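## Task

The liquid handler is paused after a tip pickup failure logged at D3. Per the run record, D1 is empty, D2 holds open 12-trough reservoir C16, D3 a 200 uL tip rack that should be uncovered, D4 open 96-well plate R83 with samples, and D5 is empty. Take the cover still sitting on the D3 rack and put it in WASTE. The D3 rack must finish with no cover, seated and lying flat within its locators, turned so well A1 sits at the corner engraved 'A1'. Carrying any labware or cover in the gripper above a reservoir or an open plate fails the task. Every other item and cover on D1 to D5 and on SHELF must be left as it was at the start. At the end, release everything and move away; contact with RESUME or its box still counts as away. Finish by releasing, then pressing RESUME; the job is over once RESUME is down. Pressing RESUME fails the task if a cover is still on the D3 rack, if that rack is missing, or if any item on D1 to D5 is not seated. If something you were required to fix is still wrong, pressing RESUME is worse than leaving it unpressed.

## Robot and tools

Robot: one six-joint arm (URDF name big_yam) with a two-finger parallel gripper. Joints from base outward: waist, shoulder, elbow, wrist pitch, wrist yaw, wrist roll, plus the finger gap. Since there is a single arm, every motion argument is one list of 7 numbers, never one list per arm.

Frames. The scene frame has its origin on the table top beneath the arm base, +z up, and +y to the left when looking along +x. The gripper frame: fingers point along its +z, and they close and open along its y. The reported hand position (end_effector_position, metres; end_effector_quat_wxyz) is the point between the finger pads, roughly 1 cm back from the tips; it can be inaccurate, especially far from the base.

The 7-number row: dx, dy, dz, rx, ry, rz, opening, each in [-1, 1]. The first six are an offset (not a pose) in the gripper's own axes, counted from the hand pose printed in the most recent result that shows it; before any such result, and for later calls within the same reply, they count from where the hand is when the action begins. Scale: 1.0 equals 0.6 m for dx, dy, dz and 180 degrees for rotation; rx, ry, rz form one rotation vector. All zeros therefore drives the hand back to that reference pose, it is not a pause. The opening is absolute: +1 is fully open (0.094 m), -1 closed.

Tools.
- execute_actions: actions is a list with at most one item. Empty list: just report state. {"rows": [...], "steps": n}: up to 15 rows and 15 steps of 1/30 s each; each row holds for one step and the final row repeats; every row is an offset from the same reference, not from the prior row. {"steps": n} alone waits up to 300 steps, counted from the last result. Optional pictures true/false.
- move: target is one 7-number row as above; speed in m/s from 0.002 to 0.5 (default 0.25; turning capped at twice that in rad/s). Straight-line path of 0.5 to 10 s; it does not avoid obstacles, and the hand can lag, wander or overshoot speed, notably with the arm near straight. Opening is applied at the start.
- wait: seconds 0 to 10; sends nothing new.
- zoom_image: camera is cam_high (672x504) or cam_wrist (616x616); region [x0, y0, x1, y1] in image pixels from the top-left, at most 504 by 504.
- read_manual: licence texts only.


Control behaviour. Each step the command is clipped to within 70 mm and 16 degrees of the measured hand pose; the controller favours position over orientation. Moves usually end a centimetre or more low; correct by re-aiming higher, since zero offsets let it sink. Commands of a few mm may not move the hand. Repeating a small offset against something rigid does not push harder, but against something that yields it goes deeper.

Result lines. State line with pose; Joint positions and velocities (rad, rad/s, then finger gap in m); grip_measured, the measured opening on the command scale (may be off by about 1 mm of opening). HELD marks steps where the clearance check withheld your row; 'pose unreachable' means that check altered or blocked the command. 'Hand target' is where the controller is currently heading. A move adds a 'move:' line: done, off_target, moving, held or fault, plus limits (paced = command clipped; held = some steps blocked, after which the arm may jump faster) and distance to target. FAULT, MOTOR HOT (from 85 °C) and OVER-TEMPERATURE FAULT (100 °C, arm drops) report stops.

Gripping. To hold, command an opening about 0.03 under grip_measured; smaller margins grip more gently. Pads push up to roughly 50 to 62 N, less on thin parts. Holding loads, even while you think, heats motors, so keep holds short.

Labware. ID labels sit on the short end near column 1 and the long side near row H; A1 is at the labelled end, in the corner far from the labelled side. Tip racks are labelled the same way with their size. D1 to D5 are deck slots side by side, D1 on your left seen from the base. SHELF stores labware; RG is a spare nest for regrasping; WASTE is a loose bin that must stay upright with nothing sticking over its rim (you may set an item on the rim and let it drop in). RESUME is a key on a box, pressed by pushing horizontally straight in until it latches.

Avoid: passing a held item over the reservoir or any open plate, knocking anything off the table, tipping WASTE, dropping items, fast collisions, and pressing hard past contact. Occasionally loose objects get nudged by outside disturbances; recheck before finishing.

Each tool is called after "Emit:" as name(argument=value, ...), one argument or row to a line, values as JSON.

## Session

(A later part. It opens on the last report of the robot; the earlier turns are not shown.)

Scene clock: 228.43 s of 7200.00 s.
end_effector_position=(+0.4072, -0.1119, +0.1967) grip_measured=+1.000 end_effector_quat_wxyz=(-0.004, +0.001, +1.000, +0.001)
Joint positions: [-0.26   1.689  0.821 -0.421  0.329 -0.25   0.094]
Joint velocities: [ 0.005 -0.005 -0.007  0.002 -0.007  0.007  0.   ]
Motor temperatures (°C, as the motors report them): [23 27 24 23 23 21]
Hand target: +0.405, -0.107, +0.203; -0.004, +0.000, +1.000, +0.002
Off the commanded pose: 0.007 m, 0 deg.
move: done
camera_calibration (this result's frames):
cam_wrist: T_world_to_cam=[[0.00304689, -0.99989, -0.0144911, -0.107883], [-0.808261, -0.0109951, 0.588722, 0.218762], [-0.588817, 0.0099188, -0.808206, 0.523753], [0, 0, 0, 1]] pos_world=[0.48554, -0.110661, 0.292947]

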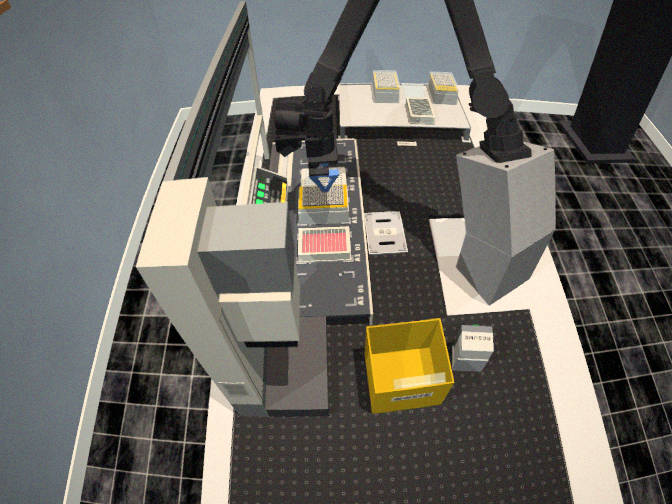

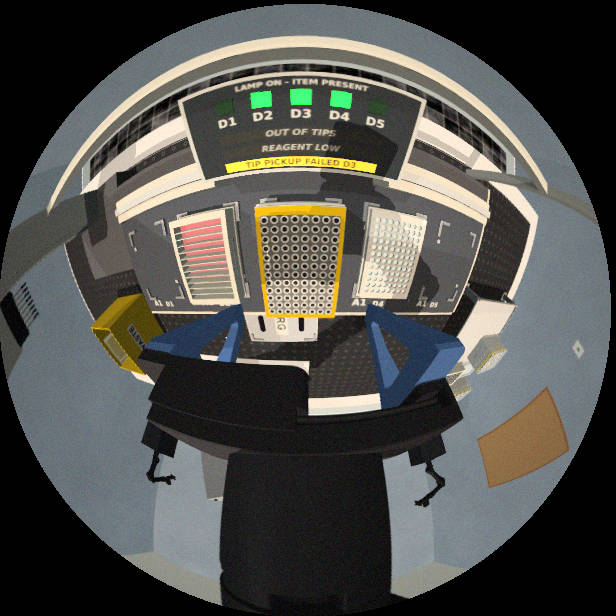

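Emit:
move(
  target=[0.27,0,-0.1,0,0,0,1],
)

Emit:
zoom_image(
  camera="cam_wrist",
  region=[200, 60, 420, 240],
)

Emit:
move(
  target=[0.25,0.55,0,0,0,0,-1],
)

Scene clock: 237.30 s of 7200.00 s.
end_effector_position=(+0.2496, -0.1103, +0.2585) grip_measured=+1.000 end_effector_quat_wxyz=(+0.002, +0.004, +1.000, -0.001)
Joint positions: [-0.33   1.202  0.385 -0.437  0.307 -0.318  0.094]
Joint velocities: [ 0.005 -0.005  0.007  0.012  0.007 -0.081  0.   ]
Motor temperatures (°C, as the motors report them): [23 27 23 23 23 21]
Hand target: +0.246, -0.112, +0.258; -0.003, +0.001, +1.000, +0.000
Off the commanded pose: 0.004 m, 1 deg.
After step 90, 4.77 s passed at rest.
move: done
camera_calibration (this result's frames):
cam_wrist: T_world_to_cam=[[-0.00271328, -0.999928, -0.0117233, -0.104107], [-0.815207, -0.00457805, 0.579152, 0.0599538], [-0.579164, 0.0111283, -0.815135, 0.480432], [0, 0, 0, 1]] pos_world=[0.326841, -0.109172, 0.355675]

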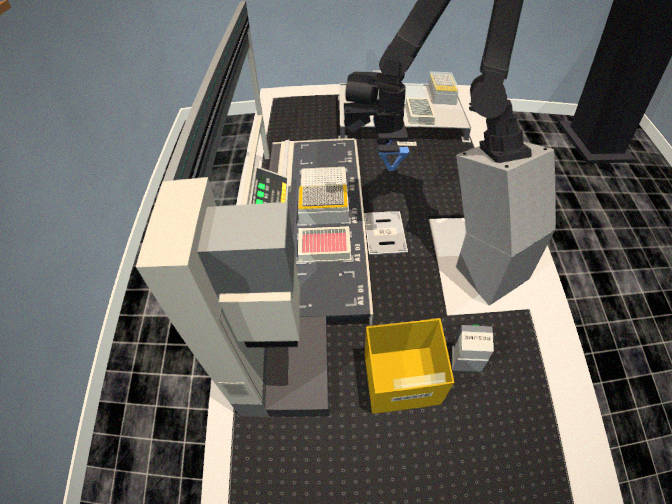

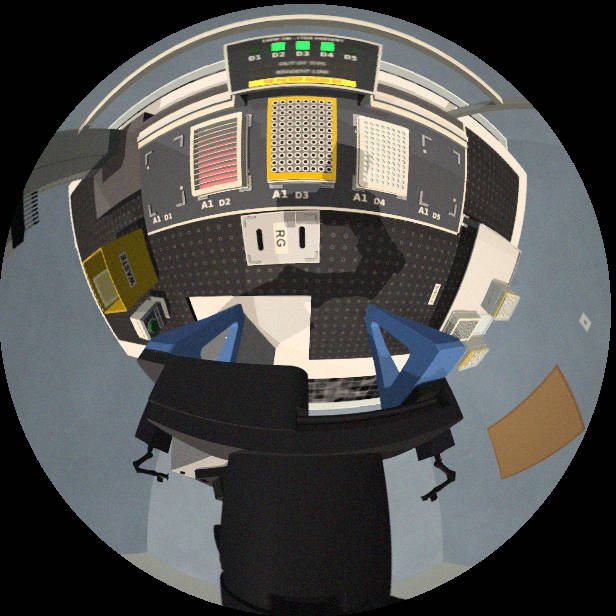

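Region (200, 60, 420, 240) of cam_wrist's 616x616 image, scaled by 2.291, with more detail than that image has; it fills the top 412 rows of this view, and the rest is white.

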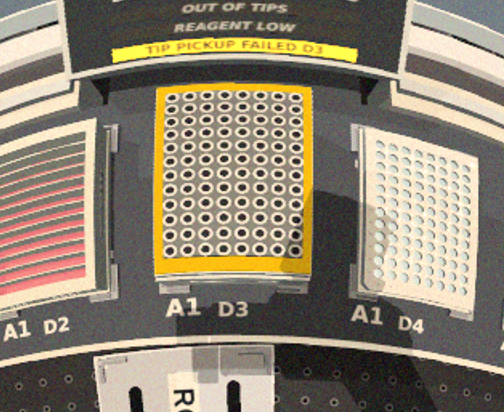

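Scene clock: 239.43 s of 7200.00 s.
end_effector_position=(+0.0930, +0.2194, +0.2549) grip_measured=-0.991 end_effector_quat_wxyz=(-0.009, -0.001, +1.000, -0.001)
Joint positions: [ 1.16   1.967  0.507 -0.415  0.306  1.263  0.   ]
Joint velocities: [ 0.015 -0.015  0.002  0.002 -0.022  0.022 -0.   ]
Motor temperatures (°C, as the motors report them): [23 27 24 23 23 21]
Hand target: +0.095, +0.226, +0.256; -0.008, +0.004, +1.000, -0.002
Off the commanded pose: 0.010 m, 1 deg.
move: done
camera_calibration (this result's frames):
cam_wrist: T_world_to_cam=[[0.0074534, -0.999912, -0.0109537, 0.223876], [-0.80237, -0.0125175, 0.596695, -0.0680614], [-0.59678, 0.00434149, -0.802393, 0.383009], [0, 0, 0, 1]] pos_world=[0.172293, 0.221342, 0.350388]

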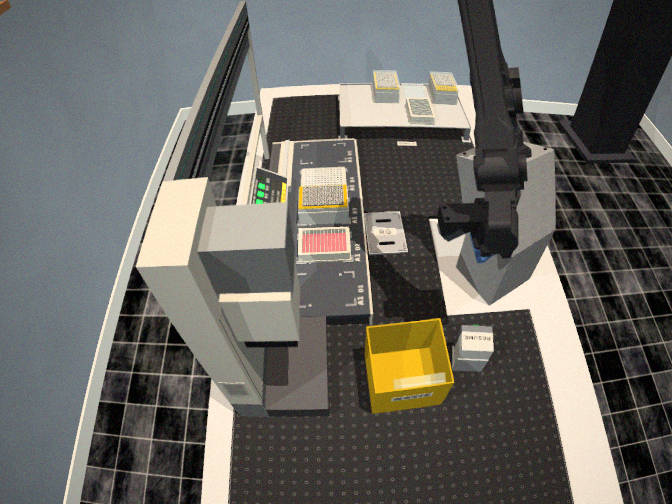

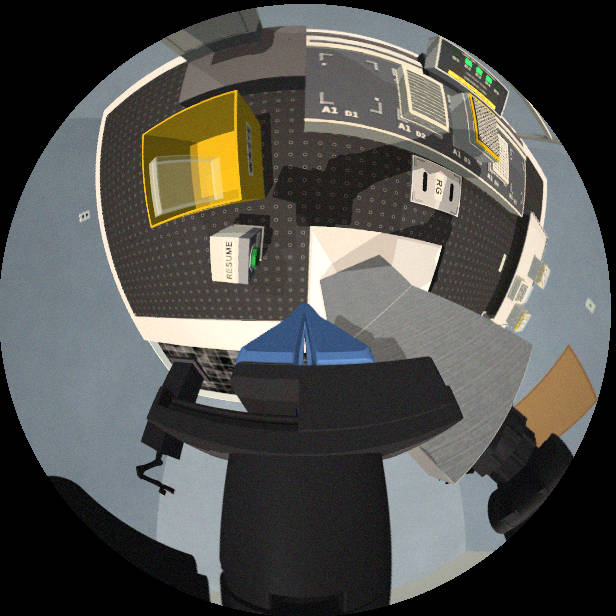

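Emit:
move(
  target=[0,0.02,0.245,0,0,0,-1],
  speed=0.12,
)

Scene clock: 247.67 s of 7200.00 s.
end_effector_position=(+0.0900, +0.2290, +0.1089) grip_measured=-0.991 end_effector_quat_wxyz=(-0.009, -0.001, +1.000, -0.003)
Joint positions: [0.976 2.514 0.601 0.094 0.358 1.077 0.   ]
Joint velocities: [-0.005 -0.005  0.002  0.002  0.007  0.051 -0.   ]
Motor temperatures (°C, as the motors report them): [23 27 24 23 23 21]
Hand target: +0.093, +0.231, +0.105; -0.008, -0.000, +1.000, -0.000
Off the commanded pose: 0.002 m, 0 deg.
After step 90, 3.63 s passed at rest.
move: done
camera_calibration (this result's frames):
cam_wrist: T_world_to_cam=[[0.00722596, -0.999952, -0.00661772, 0.231483], [-0.802257, -0.00974765, 0.5969, 0.016113], [-0.596936, 0.000995932, -0.802288, 0.264729], [0, 0, 0, 1]] pos_world=[0.16928, 0.231365, 0.204303]

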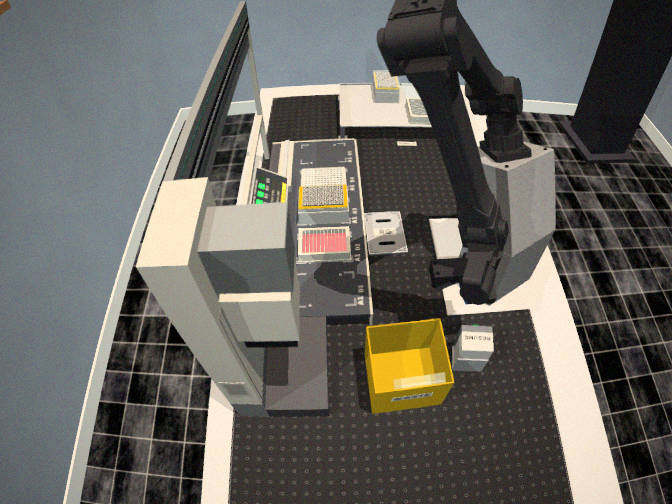

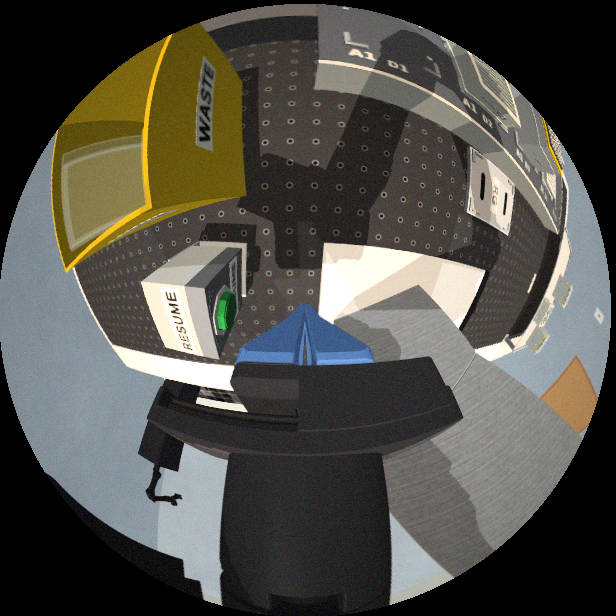

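Emit:
move(
  target=[0,0,0,-0.17,0,0,-1],
  speed=0.1,
)

Emit:
move(
  target=[0,0.085,0.058,0,0,0,-1],
  speed=0.03,
)

Scene clock: 253.90 s of 7200.00 s.
end_effector_position=(+0.1035, +0.2440, +0.1064) grip_measured=-0.991 end_effector_quat_wxyz=(+0.003, +0.003, +0.962, +0.271)
Joint positions: [0.663 2.683 0.421 0.952 0.002 0.664 0.   ]
Joint velocities: [-0.005 -0.015  0.002  0.017  0.066 -0.051 -0.002]
Motor temperatures (°C, as the motors report them): [23 27 24 23 23 21]
Hand target: +0.091, +0.229, +0.107; -0.009, -0.001, +0.965, +0.262
Off the commanded pose: 0.020 m, 2 deg.
After step 90, 0.13 s passed at rest.
move: off_target
camera_calibration (this result's frames):
cam_wrist: T_world_to_cam=[[0.00257048, -0.845778, -0.533529, 0.265252], [-0.816414, -0.309869, 0.487288, 0.114947], [-0.577462, 0.434328, -0.691301, 0.151258], [0, 0, 0, 1]] pos_world=[0.180508, 0.194267, 0.190072]

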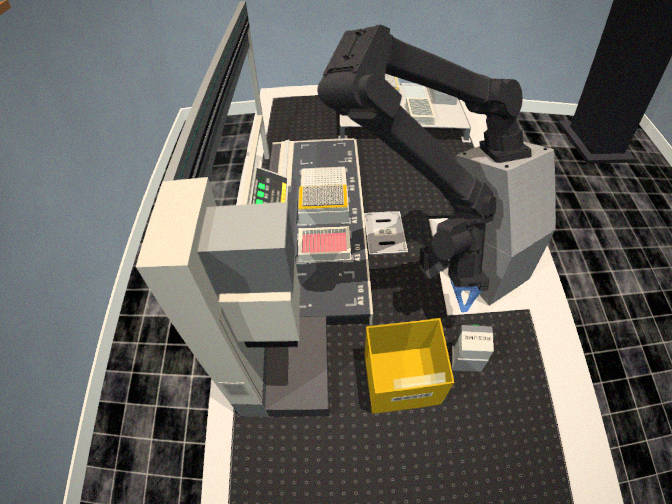

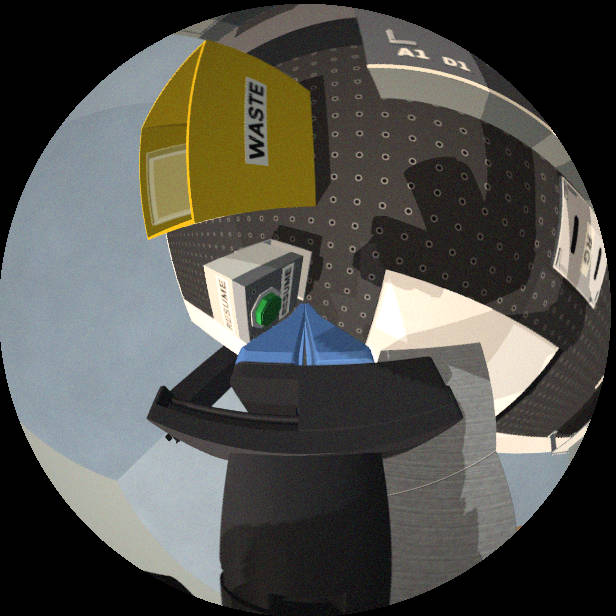

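Scene clock: 256.20 s of 7200.00 s.
end_effector_position=(+0.0910, +0.2826, +0.0967) grip_measured=-0.992 end_effector_quat_wxyz=(-0.012, +0.002, +0.969, +0.248)
Joint positions: [0.836 2.683 0.52  0.794 0.058 0.84  0.   ]
Joint velocities: [-0.015  0.005 -0.007  0.007 -0.022 -0.007  0.   ]
Motor temperatures (°C, as the motors report them): [23 27 24 23 23 21]
Hand target: +0.103, +0.306, +0.104; +0.001, +0.002, +0.962, +0.271
Off the commanded pose: 0.027 m, 3 deg.
move: off_target
camera_calibration (this result's frames):
cam_wrist: T_world_to_cam=[[-0.00335284, -0.870828, -0.491577, 0.296365], [-0.799532, -0.292916, 0.524355, 0.111493], [-0.600614, 0.394789, -0.695273, 0.134284], [0, 0, 0, 1]] pos_world=[0.170789, 0.237727, 0.180588]

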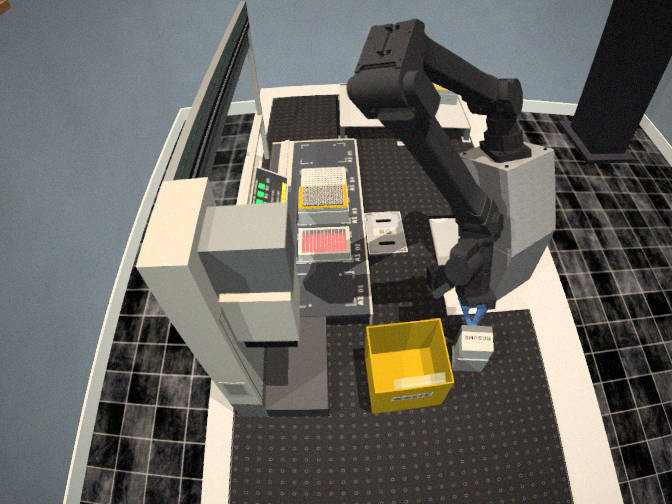

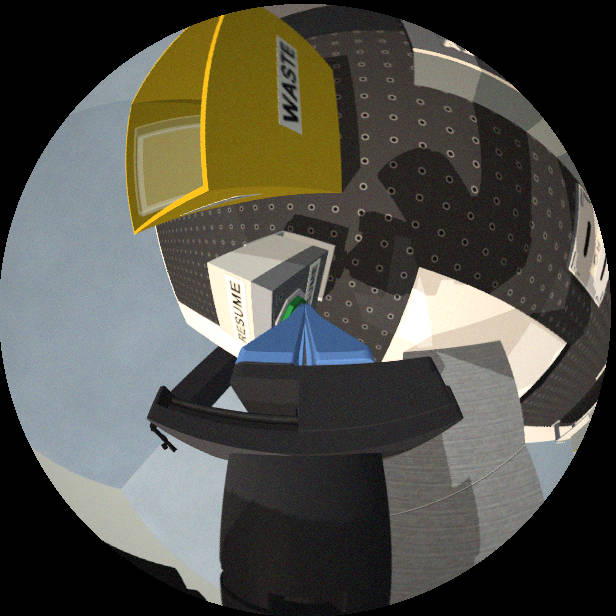

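Emit:
move(
  target=[0,0.002,-0.045,0,0,0,-1],
  speed=0.03,
)

Emit:
move(
  target=[0,0.07,0.03,0,0,0,-1],
  speed=0.03,
)

Scene clock: 260.43 s of 7200.00 s.
end_effector_position=(+0.0979, +0.2773, +0.1155) grip_measured=-0.992 end_effector_quat_wxyz=(-0.006, +0.005, +0.968, +0.252)
Joint positions: [0.836 2.616 0.477 0.788 0.062 0.843 0.   ]
Joint velocities: [-0.005 -0.015 -0.017 -0.007 -0.022  0.007 -0.001]
Motor temperatures (°C, as the motors report them): [23 27 24 23 23 21]
Hand target: +0.091, +0.271, +0.121; -0.012, +0.002, +0.969, +0.248
Off the commanded pose: 0.011 m, 1 deg.
After step 90, 0.03 s passed at rest.
move: off_target
camera_calibration (this result's frames):
cam_wrist: T_world_to_cam=[[-0.00699148, -0.866072, -0.49987, 0.300981], [-0.808109, -0.28954, 0.512958, 0.106849], [-0.588991, 0.407536, -0.697857, 0.149142], [0, 0, 0, 1]] pos_world=[0.176293, 0.230828, 0.199722]

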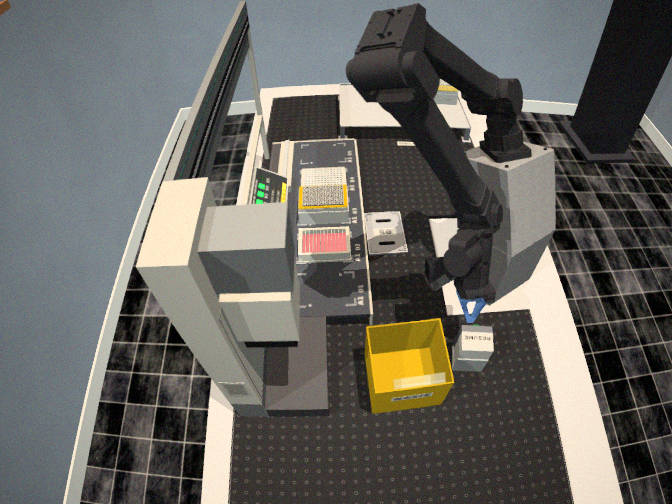

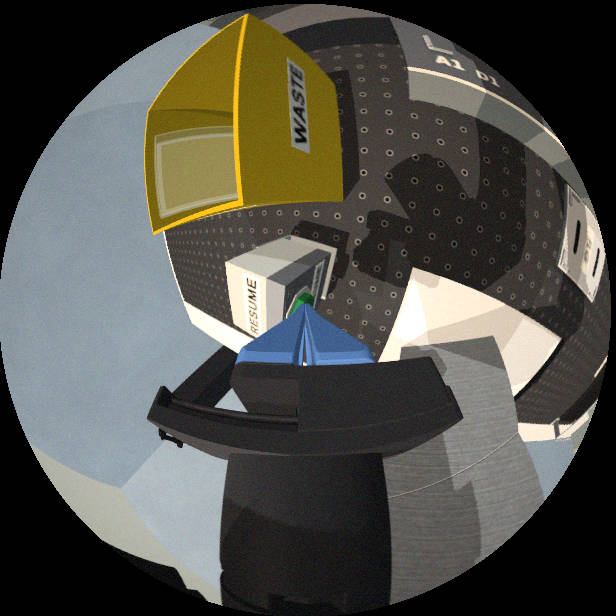

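Scene clock: 262.20 s of 7200.00 s.
end_effector_position=(+0.0920, +0.2880, +0.1162) grip_measured=-0.992 end_effector_quat_wxyz=(-0.010, +0.011, +0.975, +0.220)
Joint positions: [0.92  2.586 0.515 0.657 0.115 0.945 0.   ]
Joint velocities: [-0.005 -0.005  0.007 -0.007  0.066 -0.022 -0.   ]
Motor temperatures (°C, as the motors report them): [23 27 24 23 23 21]
Hand target: +0.098, +0.322, +0.122; -0.007, +0.004, +0.968, +0.252
Off the commanded pose: 0.036 m, 4 deg.
move: off_target
camera_calibration (this result's frames):
cam_wrist: T_world_to_cam=[[-0.0208739, -0.897022, -0.441493, 0.313979], [-0.804281, -0.247243, 0.540373, 0.089086], [-0.593883, 0.366364, -0.716296, 0.156255], [0, 0, 0, 1]] pos_world=[0.171001, 0.246425, 0.202405]

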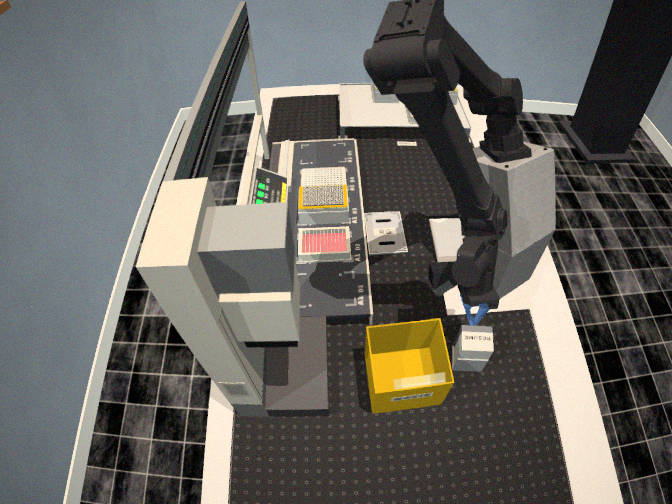

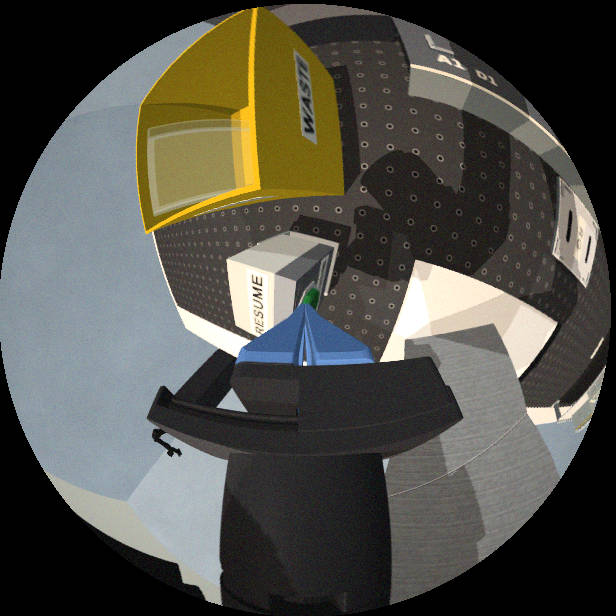

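Emit:
move(
  target=[-0.02,0.075,0.055,0,0,0,-1],
  speed=0.03,
)

Scene clock: 266.53 s of 7200.00 s.
end_effector_position=(+0.0924, +0.2893, +0.1161) grip_measured=-0.992 end_effector_quat_wxyz=(-0.019, +0.012, +0.983, +0.184)
Joint positions: [0.944 2.549 0.55  0.511 0.147 0.984 0.   ]
Joint velocities: [ 0.005 -0.005  0.012 -0.012  0.022 -0.051 -0.   ]
Motor temperatures (°C, as the motors report them): [23 27 24 23 23 21]
Hand target: +0.105, +0.339, +0.111; -0.011, +0.011, +0.975, +0.221
Off the commanded pose: 0.056 m, 4 deg.
move: off_target
camera_calibration (this result's frames):
cam_wrist: T_world_to_cam=[[-0.0252283, -0.927292, -0.373488, 0.316394], [-0.792965, -0.208941, 0.57232, 0.073992], [-0.608745, 0.310602, -0.730039, 0.175044], [0, 0, 0, 1]] pos_world=[0.173212, 0.25448, 0.203611]

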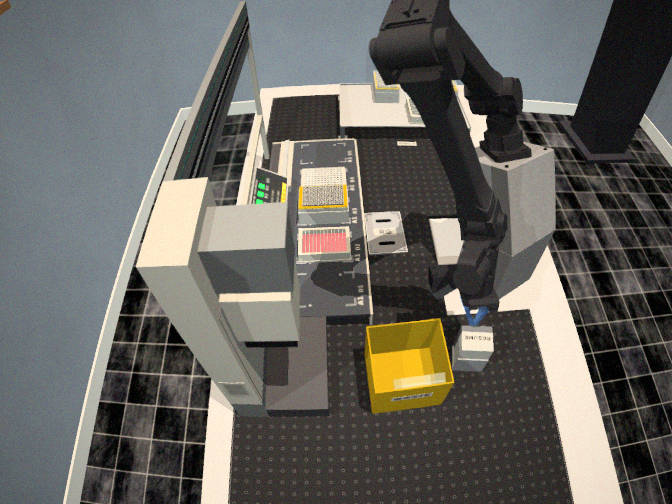

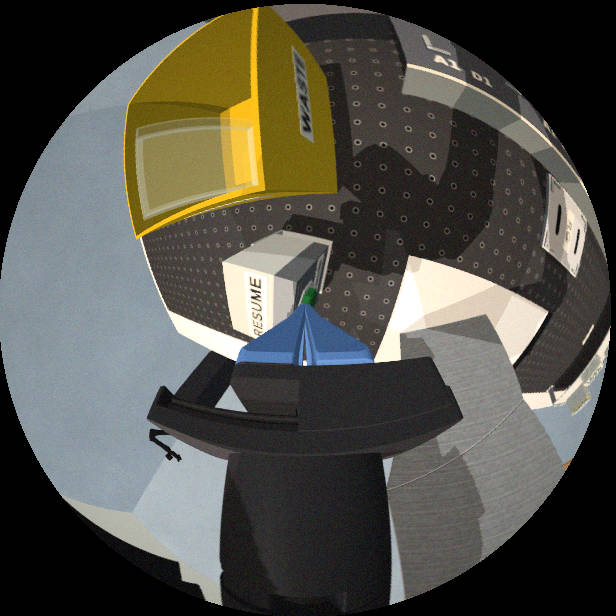

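Emit:
move(
  target=[-0.03,-0.035,-0.006,-0.06,0,0,-1],
  speed=0.04,
)

Scene clock: 277.47 s of 7200.00 s.
end_effector_position=(+0.1215, +0.2814, +0.1137) grip_measured=-0.992 end_effector_quat_wxyz=(-0.009, +0.016, +0.958, +0.285)
Joint positions: [ 0.721  2.603  0.492  0.809 -0.014  0.753  0.   ]
Joint velocities: [-0.015 -0.005  0.007  0.002 -0.022 -0.037  0.001]
Motor temperatures (°C, as the motors report them): [23 26 24 23 24 21]
Hand target: +0.111, +0.268, +0.111; -0.017, +0.013, +0.961, +0.276
Off the commanded pose: 0.018 m, 2 deg.
After step 90, 5.30 s passed at rest.
move: off_target
camera_calibration (this result's frames):
cam_wrist: T_world_to_cam=[[-0.030521, -0.830252, -0.556552, 0.303095], [-0.808077, -0.307222, 0.50262, 0.134211], [-0.588286, 0.465078, -0.66153, 0.139736], [0, 0, 0, 1]] pos_world=[0.199908, 0.227889, 0.193671]

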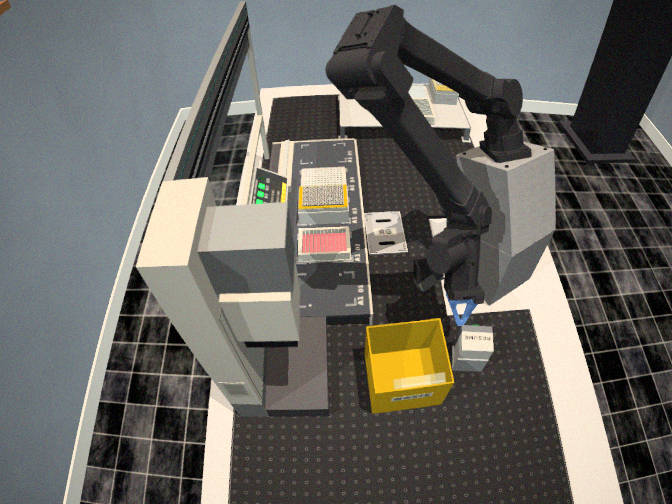

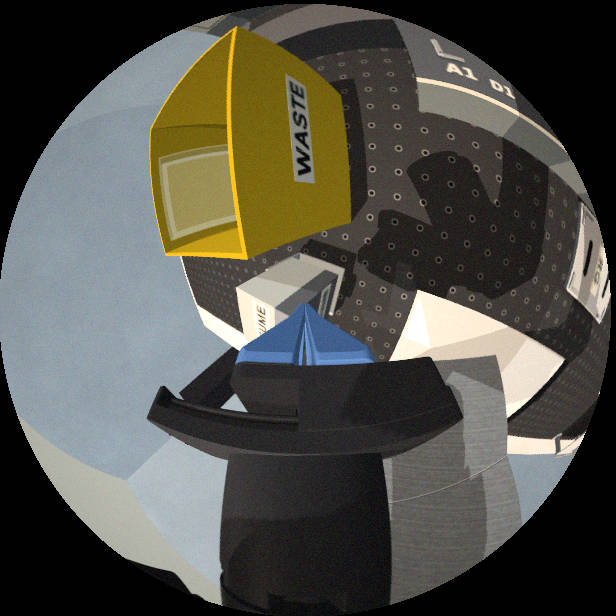

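Emit:
execute_actions(
  actions=[
    {"rows":[[0.03,-0.01,-0.005,0,0,0,-1]],"steps":15},
  ],
)

Scene clock: 280.43 s of 7200.00 s.
end_effector_position=(+0.1142, +0.2830, +0.1122) grip_measured=-0.992 end_effector_quat_wxyz=(-0.003, +0.018, +0.957, +0.289)
Joint positions: [ 0.749  2.636  0.488  0.862 -0.004  0.779  0.   ]
Joint velocities: [ 0.005  0.005 -0.007  0.012  0.051  0.037 -0.001]
Motor temperatures (°C, as the motors report them): [23 26 24 23 24 21]
Hand target: +0.103, +0.275, +0.113; -0.009, +0.016, +0.958, +0.285
Off the commanded pose: 0.013 m, 1 deg.
Steps of this call (steps 1 to 74: nothing new was sent; steps 75 to 89: all 15 steps of this action). Readings (end_effector_position):
75: (+0.1224, +0.2820, +0.1140)
76: (+0.1229, +0.2827, +0.1141)
78: (+0.1192, +0.2827, +0.1135)
82: (+0.1141, +0.2829, +0.1122)
89: the state above
camera_calibration (this result's frames):
cam_wrist: T_world_to_cam=[[-0.0301457, -0.82528, -0.563918, 0.302671], [-0.815095, -0.30625, 0.491763, 0.131231], [-0.578542, 0.474471, -0.66345, 0.130158], [0, 0, 0, 1]] pos_world=[0.191391, 0.228221, 0.1925]

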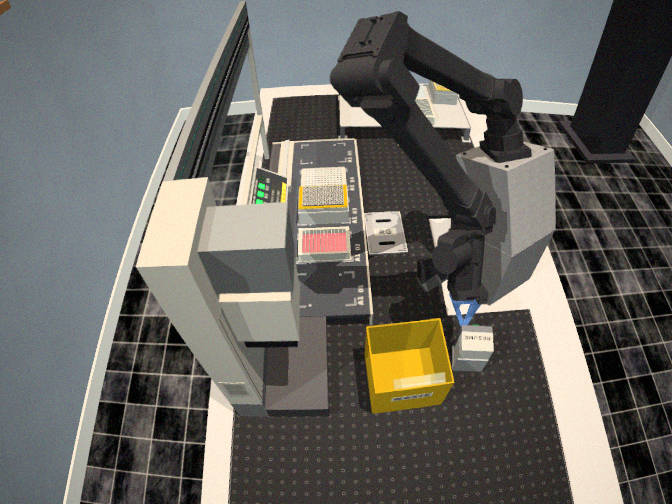

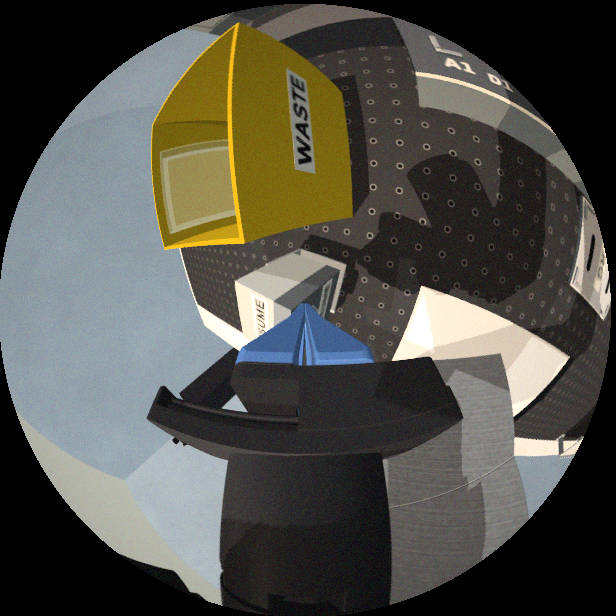

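Pushing drifts −x by ~1 cm, so push from here.

Emit:
move(
  target=[0.005,0.07,0.045,0,0,0,-1],
  speed=0.03,
)

Scene clock: 288.43 s of 7200.00 s.
end_effector_position=(+0.1059, +0.2869, +0.1090) grip_measured=-0.992 end_effector_quat_wxyz=(-0.006, +0.030, +0.969, +0.245)
Joint positions: [0.836 2.618 0.515 0.748 0.08  0.892 0.   ]
Joint velocities: [ 0.005 -0.005  0.002  0.007  0.037 -0.022  0.   ]
Motor temperatures (°C, as the motors report them): [23 26 24 23 24 21]
Hand target: +0.113, +0.331, +0.116; -0.005, +0.017, +0.957, +0.289
Off the commanded pose: 0.047 m, 5 deg.
After step 90, 3.10 s passed at rest.
move: off_target
camera_calibration (this result's frames):
cam_wrist: T_world_to_cam=[[-0.0553632, -0.871857, -0.486621, 0.311443], [-0.813635, -0.243096, 0.528113, 0.105002], [-0.578735, 0.42517, -0.695914, 0.139062], [0, 0, 0, 1]] pos_world=[0.183156, 0.237934, 0.192877]

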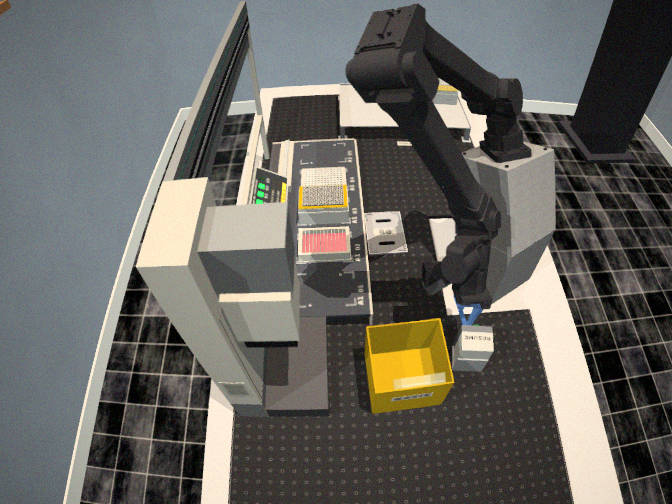

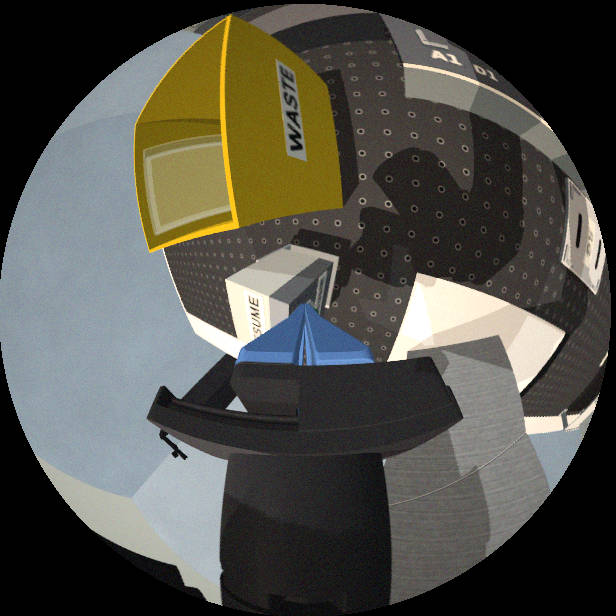

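Emit:
execute_actions(
  actions=[
    {"rows":[[0.02,0.12,0.075,-0.03,0,0,-1]],"steps":15},
  ],
)

Emit:
execute_actions(
  actions=[
    {"rows":[[0.02,0.12,0.075,-0.03,0,0,-1]],"steps":15},
  ],
)

Scene clock: 291.93 s of 7200.00 s.
end_effector_position=(+0.1042, +0.2888, +0.1092) grip_measured=-0.992 end_effector_quat_wxyz=(+0.012, +0.054, +0.974, +0.221)
Joint positions: [0.903 2.616 0.525 0.719 0.161 0.995 0.   ]
Joint velocities: [ 0.015 -0.015  0.012 -0.002 -0.007  0.066 -0.001]
Motor temperatures (°C, as the motors report them): [23 26 24 23 26 21]
Hand target: +0.101, +0.359, +0.113; -0.007, +0.027, +0.957, +0.290
Off the commanded pose: 0.084 m, 9 deg; position clipped at the last step of the last action.
Steps of this call (steps 1 to 90: nothing new was sent; steps 91 to 105: all 15 steps of this action). Readings (end_effector_position):
91: (+0.1058, +0.2881, +0.1089)
92: (+0.1053, +0.2882, +0.1088)
94: (+0.1046, +0.2886, +0.1092)
98: (+0.1042, +0.2888, +0.1092)
105: the state above
camera_calibration (this result's frames):
cam_wrist: T_world_to_cam=[[-0.0922221, -0.891127, -0.444282, 0.31789], [-0.836825, -0.172451, 0.519601, 0.0869507], [-0.539648, 0.419705, -0.729814, 0.138604], [0, 0, 0, 1]] pos_world=[0.176876, 0.240103, 0.197208]

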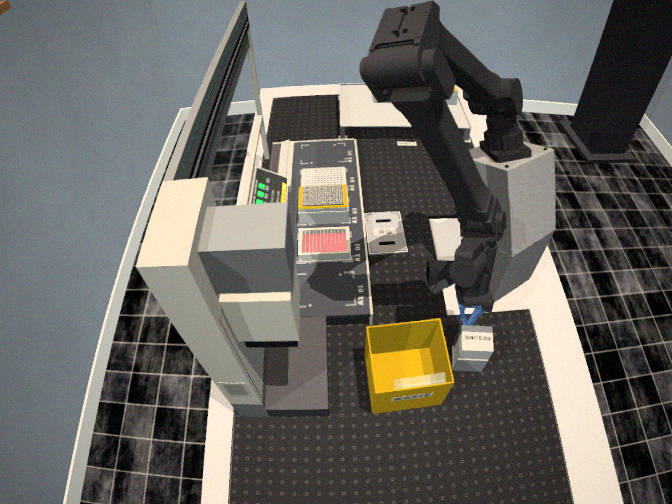

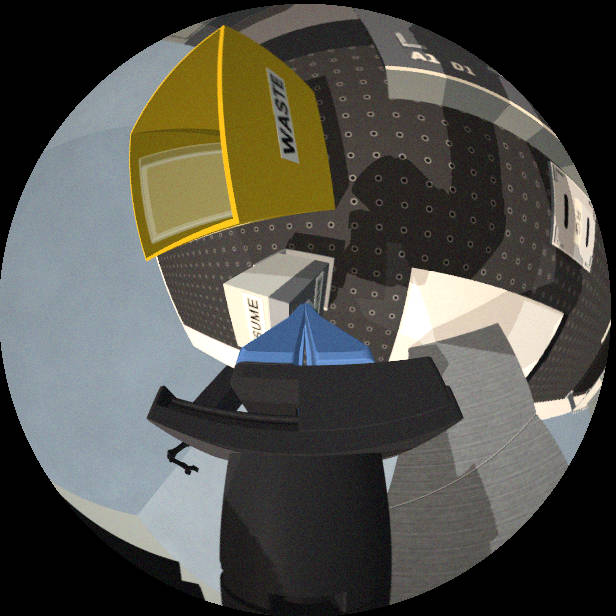

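Scene clock: 292.43 s of 7200.00 s.
end_effector_position=(+0.1037, +0.2891, +0.1091) grip_measured=-0.992 end_effector_quat_wxyz=(+0.030, +0.067, +0.977, +0.201)
Joint positions: [0.951 2.614 0.535 0.685 0.226 1.063 0.   ]
Joint velocities: [-0.015 -0.034 -0.007 -0.012 -0.095  0.007 -0.001]
Motor temperatures (°C, as the motors report them): [23 26 24 23 26 21]
Hand target: +0.104, +0.360, +0.110; +0.013, +0.050, +0.962, +0.267
Off the commanded pose: 0.085 m, 8 deg; position clipped at the last step of the last action.
Steps of this call (steps 1 to 15: all 15 steps of this action). Readings (end_effector_position):
1: (+0.1048, +0.2884, +0.1088)
2: (+0.1044, +0.2885, +0.1088)
4: (+0.1039, +0.2890, +0.1091)
8: (+0.1037, +0.2891, +0.1091)
15: the state above
camera_calibration (this result's frames):
cam_wrist: T_world_to_cam=[[-0.111639, -0.905747, -0.40885, 0.320439], [-0.855099, -0.122059, 0.503892, 0.0756882], [-0.506303, 0.405861, -0.760877, 0.142135], [0, 0, 0, 1]] pos_world=[0.172458, 0.241788, 0.20102]

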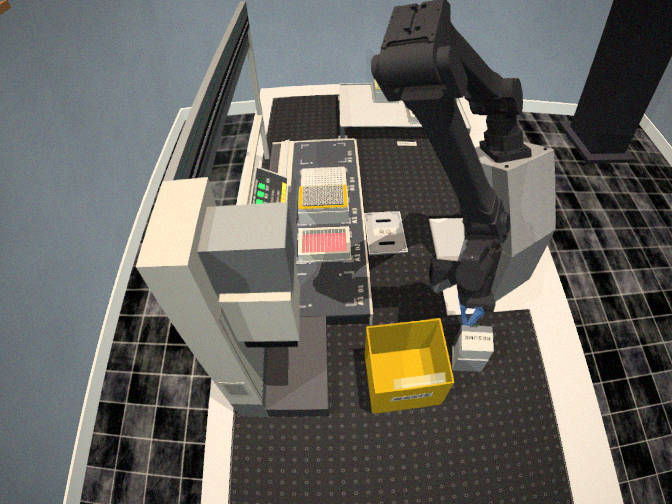

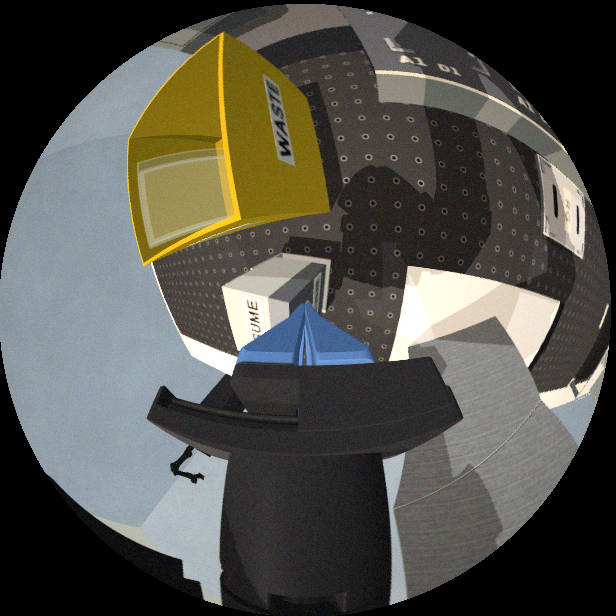

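Emit:
move(
  target=[0,-0.14,-0.1,0.13,0,0,-1],
  speed=0.08,
)

Scene clock: 302.00 s of 7200.00 s.
end_effector_position=(+0.0911, +0.1933, +0.1255) grip_measured=-0.992 end_effector_quat_wxyz=(+0.014, +0.076, +0.997, +0.001)
Joint positions: [0.952 2.458 0.481 0.197 0.401 1.195 0.   ]
Joint velocities: [ 0.005 -0.005 -0.012 -0.017 -0.007  0.037 -0.001]
Motor temperatures (°C, as the motors report them): [23 26 25 23 32 21]
Hand target: +0.089, +0.189, +0.131; +0.016, +0.074, +0.997, -0.002
Off the commanded pose: 0.007 m, 1 deg.
After step 90, 3.70 s passed at rest.
move: done
camera_calibration (this result's frames):
cam_wrist: T_world_to_cam=[[-0.145553, -0.989219, -0.0161394, 0.208975], [-0.821402, 0.111735, 0.559297, -0.0103053], [-0.551464, 0.0946641, -0.82881, 0.259889], [0, 0, 0, 1]] pos_world=[0.165272, 0.183272, 0.224535]

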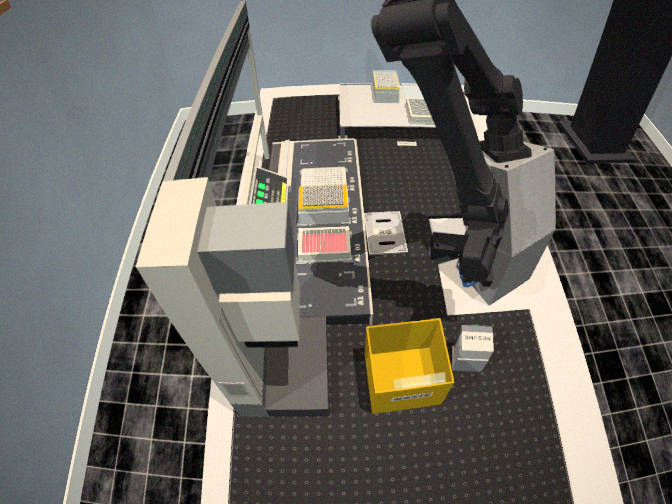

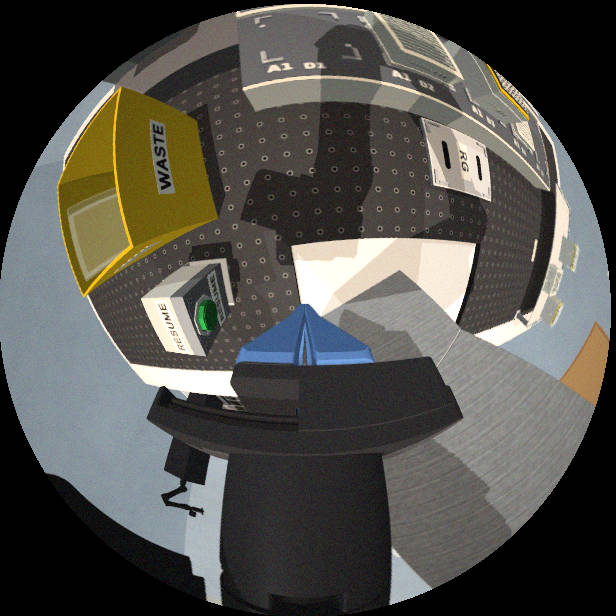

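Emit:
move(
  target=[-0.015,0.07,-0.03,0,0,-0.47,-1],
  speed=0.15,
)

Scene clock: 309.43 s of 7200.00 s.
end_effector_position=(+0.1023, +0.2247, +0.1391) grip_measured=-0.992 end_effector_quat_wxyz=(+0.002, -0.606, +0.796, -0.013)
Joint positions: [ 0.998  2.398  0.567  0.012  0.39  -0.203  0.   ]
Joint velocities: [-0.024 -0.005  0.007  0.012  0.007 -0.007 -0.   ]
Motor temperatures (°C, as the motors report them): [23 26 24 23 29 21]
Hand target: +0.105, +0.233, +0.145; +0.011, -0.615, +0.789, -0.009
Off the commanded pose: 0.011 m, 2 deg.
move: off_target
camera_calibration (this result's frames):
cam_wrist: T_world_to_cam=[[0.965501, -0.260229, 0.00937132, -0.0391774], [-0.214948, -0.776155, 0.592774, 0.120602], [-0.146983, -0.574338, -0.805315, 0.380068], [0, 0, 0, 1]] pos_world=[0.119613, 0.301698, 0.234951]

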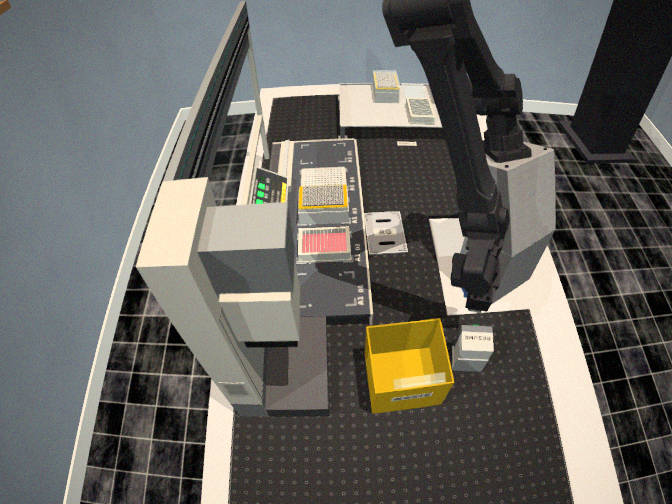

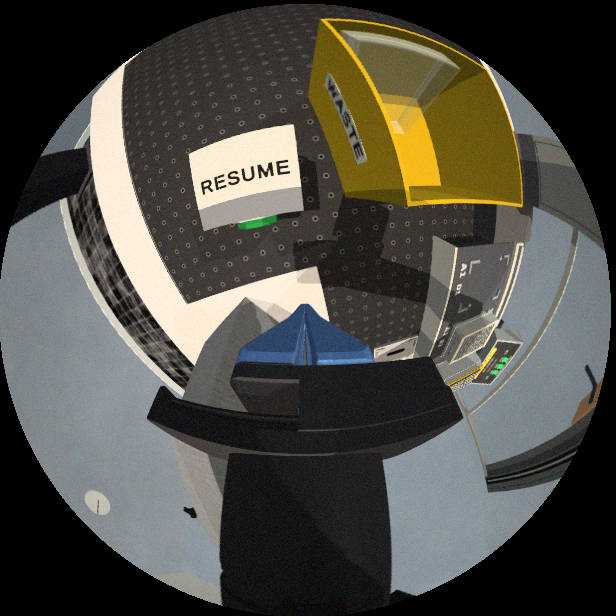

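Emit:
move(
  target=[0,0,0.03,0,-0.22,0,-1],
  speed=0.1,
)

Scene clock: 316.30 s of 7200.00 s.
end_effector_position=(+0.1100, +0.2398, +0.1273) grip_measured=-0.992 end_effector_quat_wxyz=(+0.188, -0.587, +0.777, +0.128)
Joint positions: [ 0.849  2.615  0.384  0.924  0.226 -0.494  0.   ]
Joint velocities: [ 0.005 -0.005 -0.027 -0.022  0.022 -0.022 -0.   ]
Motor temperatures (°C, as the motors report them): [23 26 24 23 27 21]
Hand target: +0.110, +0.240, +0.128; +0.187, -0.587, +0.777, +0.128
Off the commanded pose: 0.018 m, 13 deg.
After step 90, 0.17 s passed at rest.
move: held; limits=held; held on 42 of 111 steps, including the last
pose unreachable: on one or more control steps of this call an arm could not follow its commanded pose, so it was not sent that pose on those steps. On the call's last step it was still not sent that pose. It may still have moved: this result reports where it is.
cause: the commanded pose would bring two parts of the arm too close to each other (its forearm (the part past joint 3) and its base, with joints 1 (waist) to 3 (elbow) between them).
camera_calibration (this result's frames):
cam_wrist: T_world_to_cam=[[0.963405, -0.267758, 0.0124699, -0.0409072], [-0.266136, -0.949951, 0.163599, 0.242886], [-0.0319593, -0.160931, -0.986448, 0.291614], [0, 0, 0, 1]] pos_world=[0.113371, 0.266707, 0.248437]

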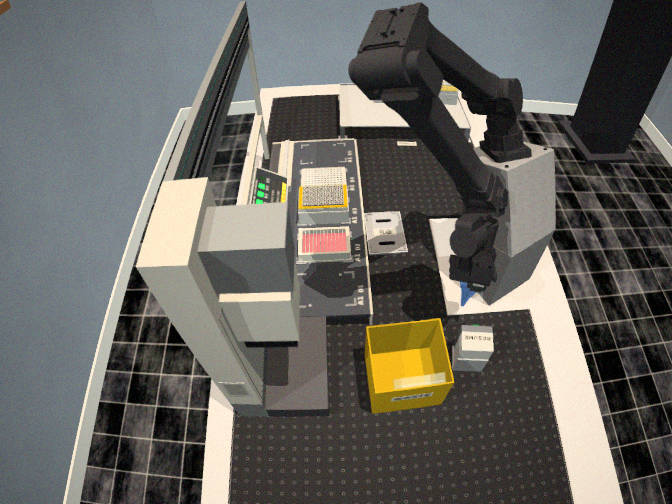

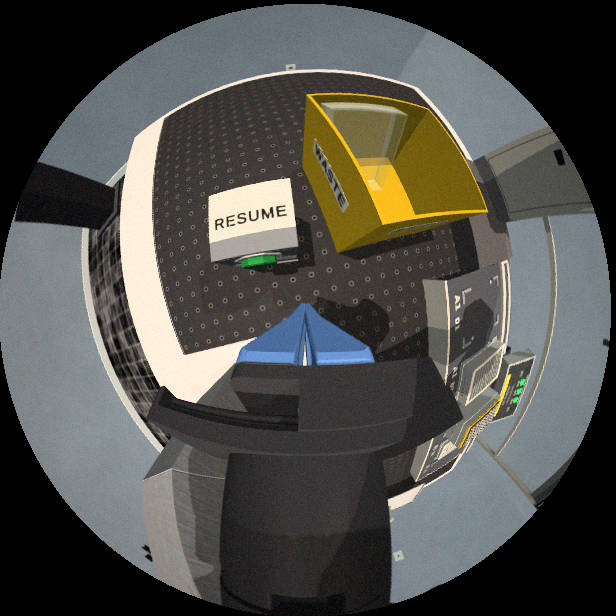

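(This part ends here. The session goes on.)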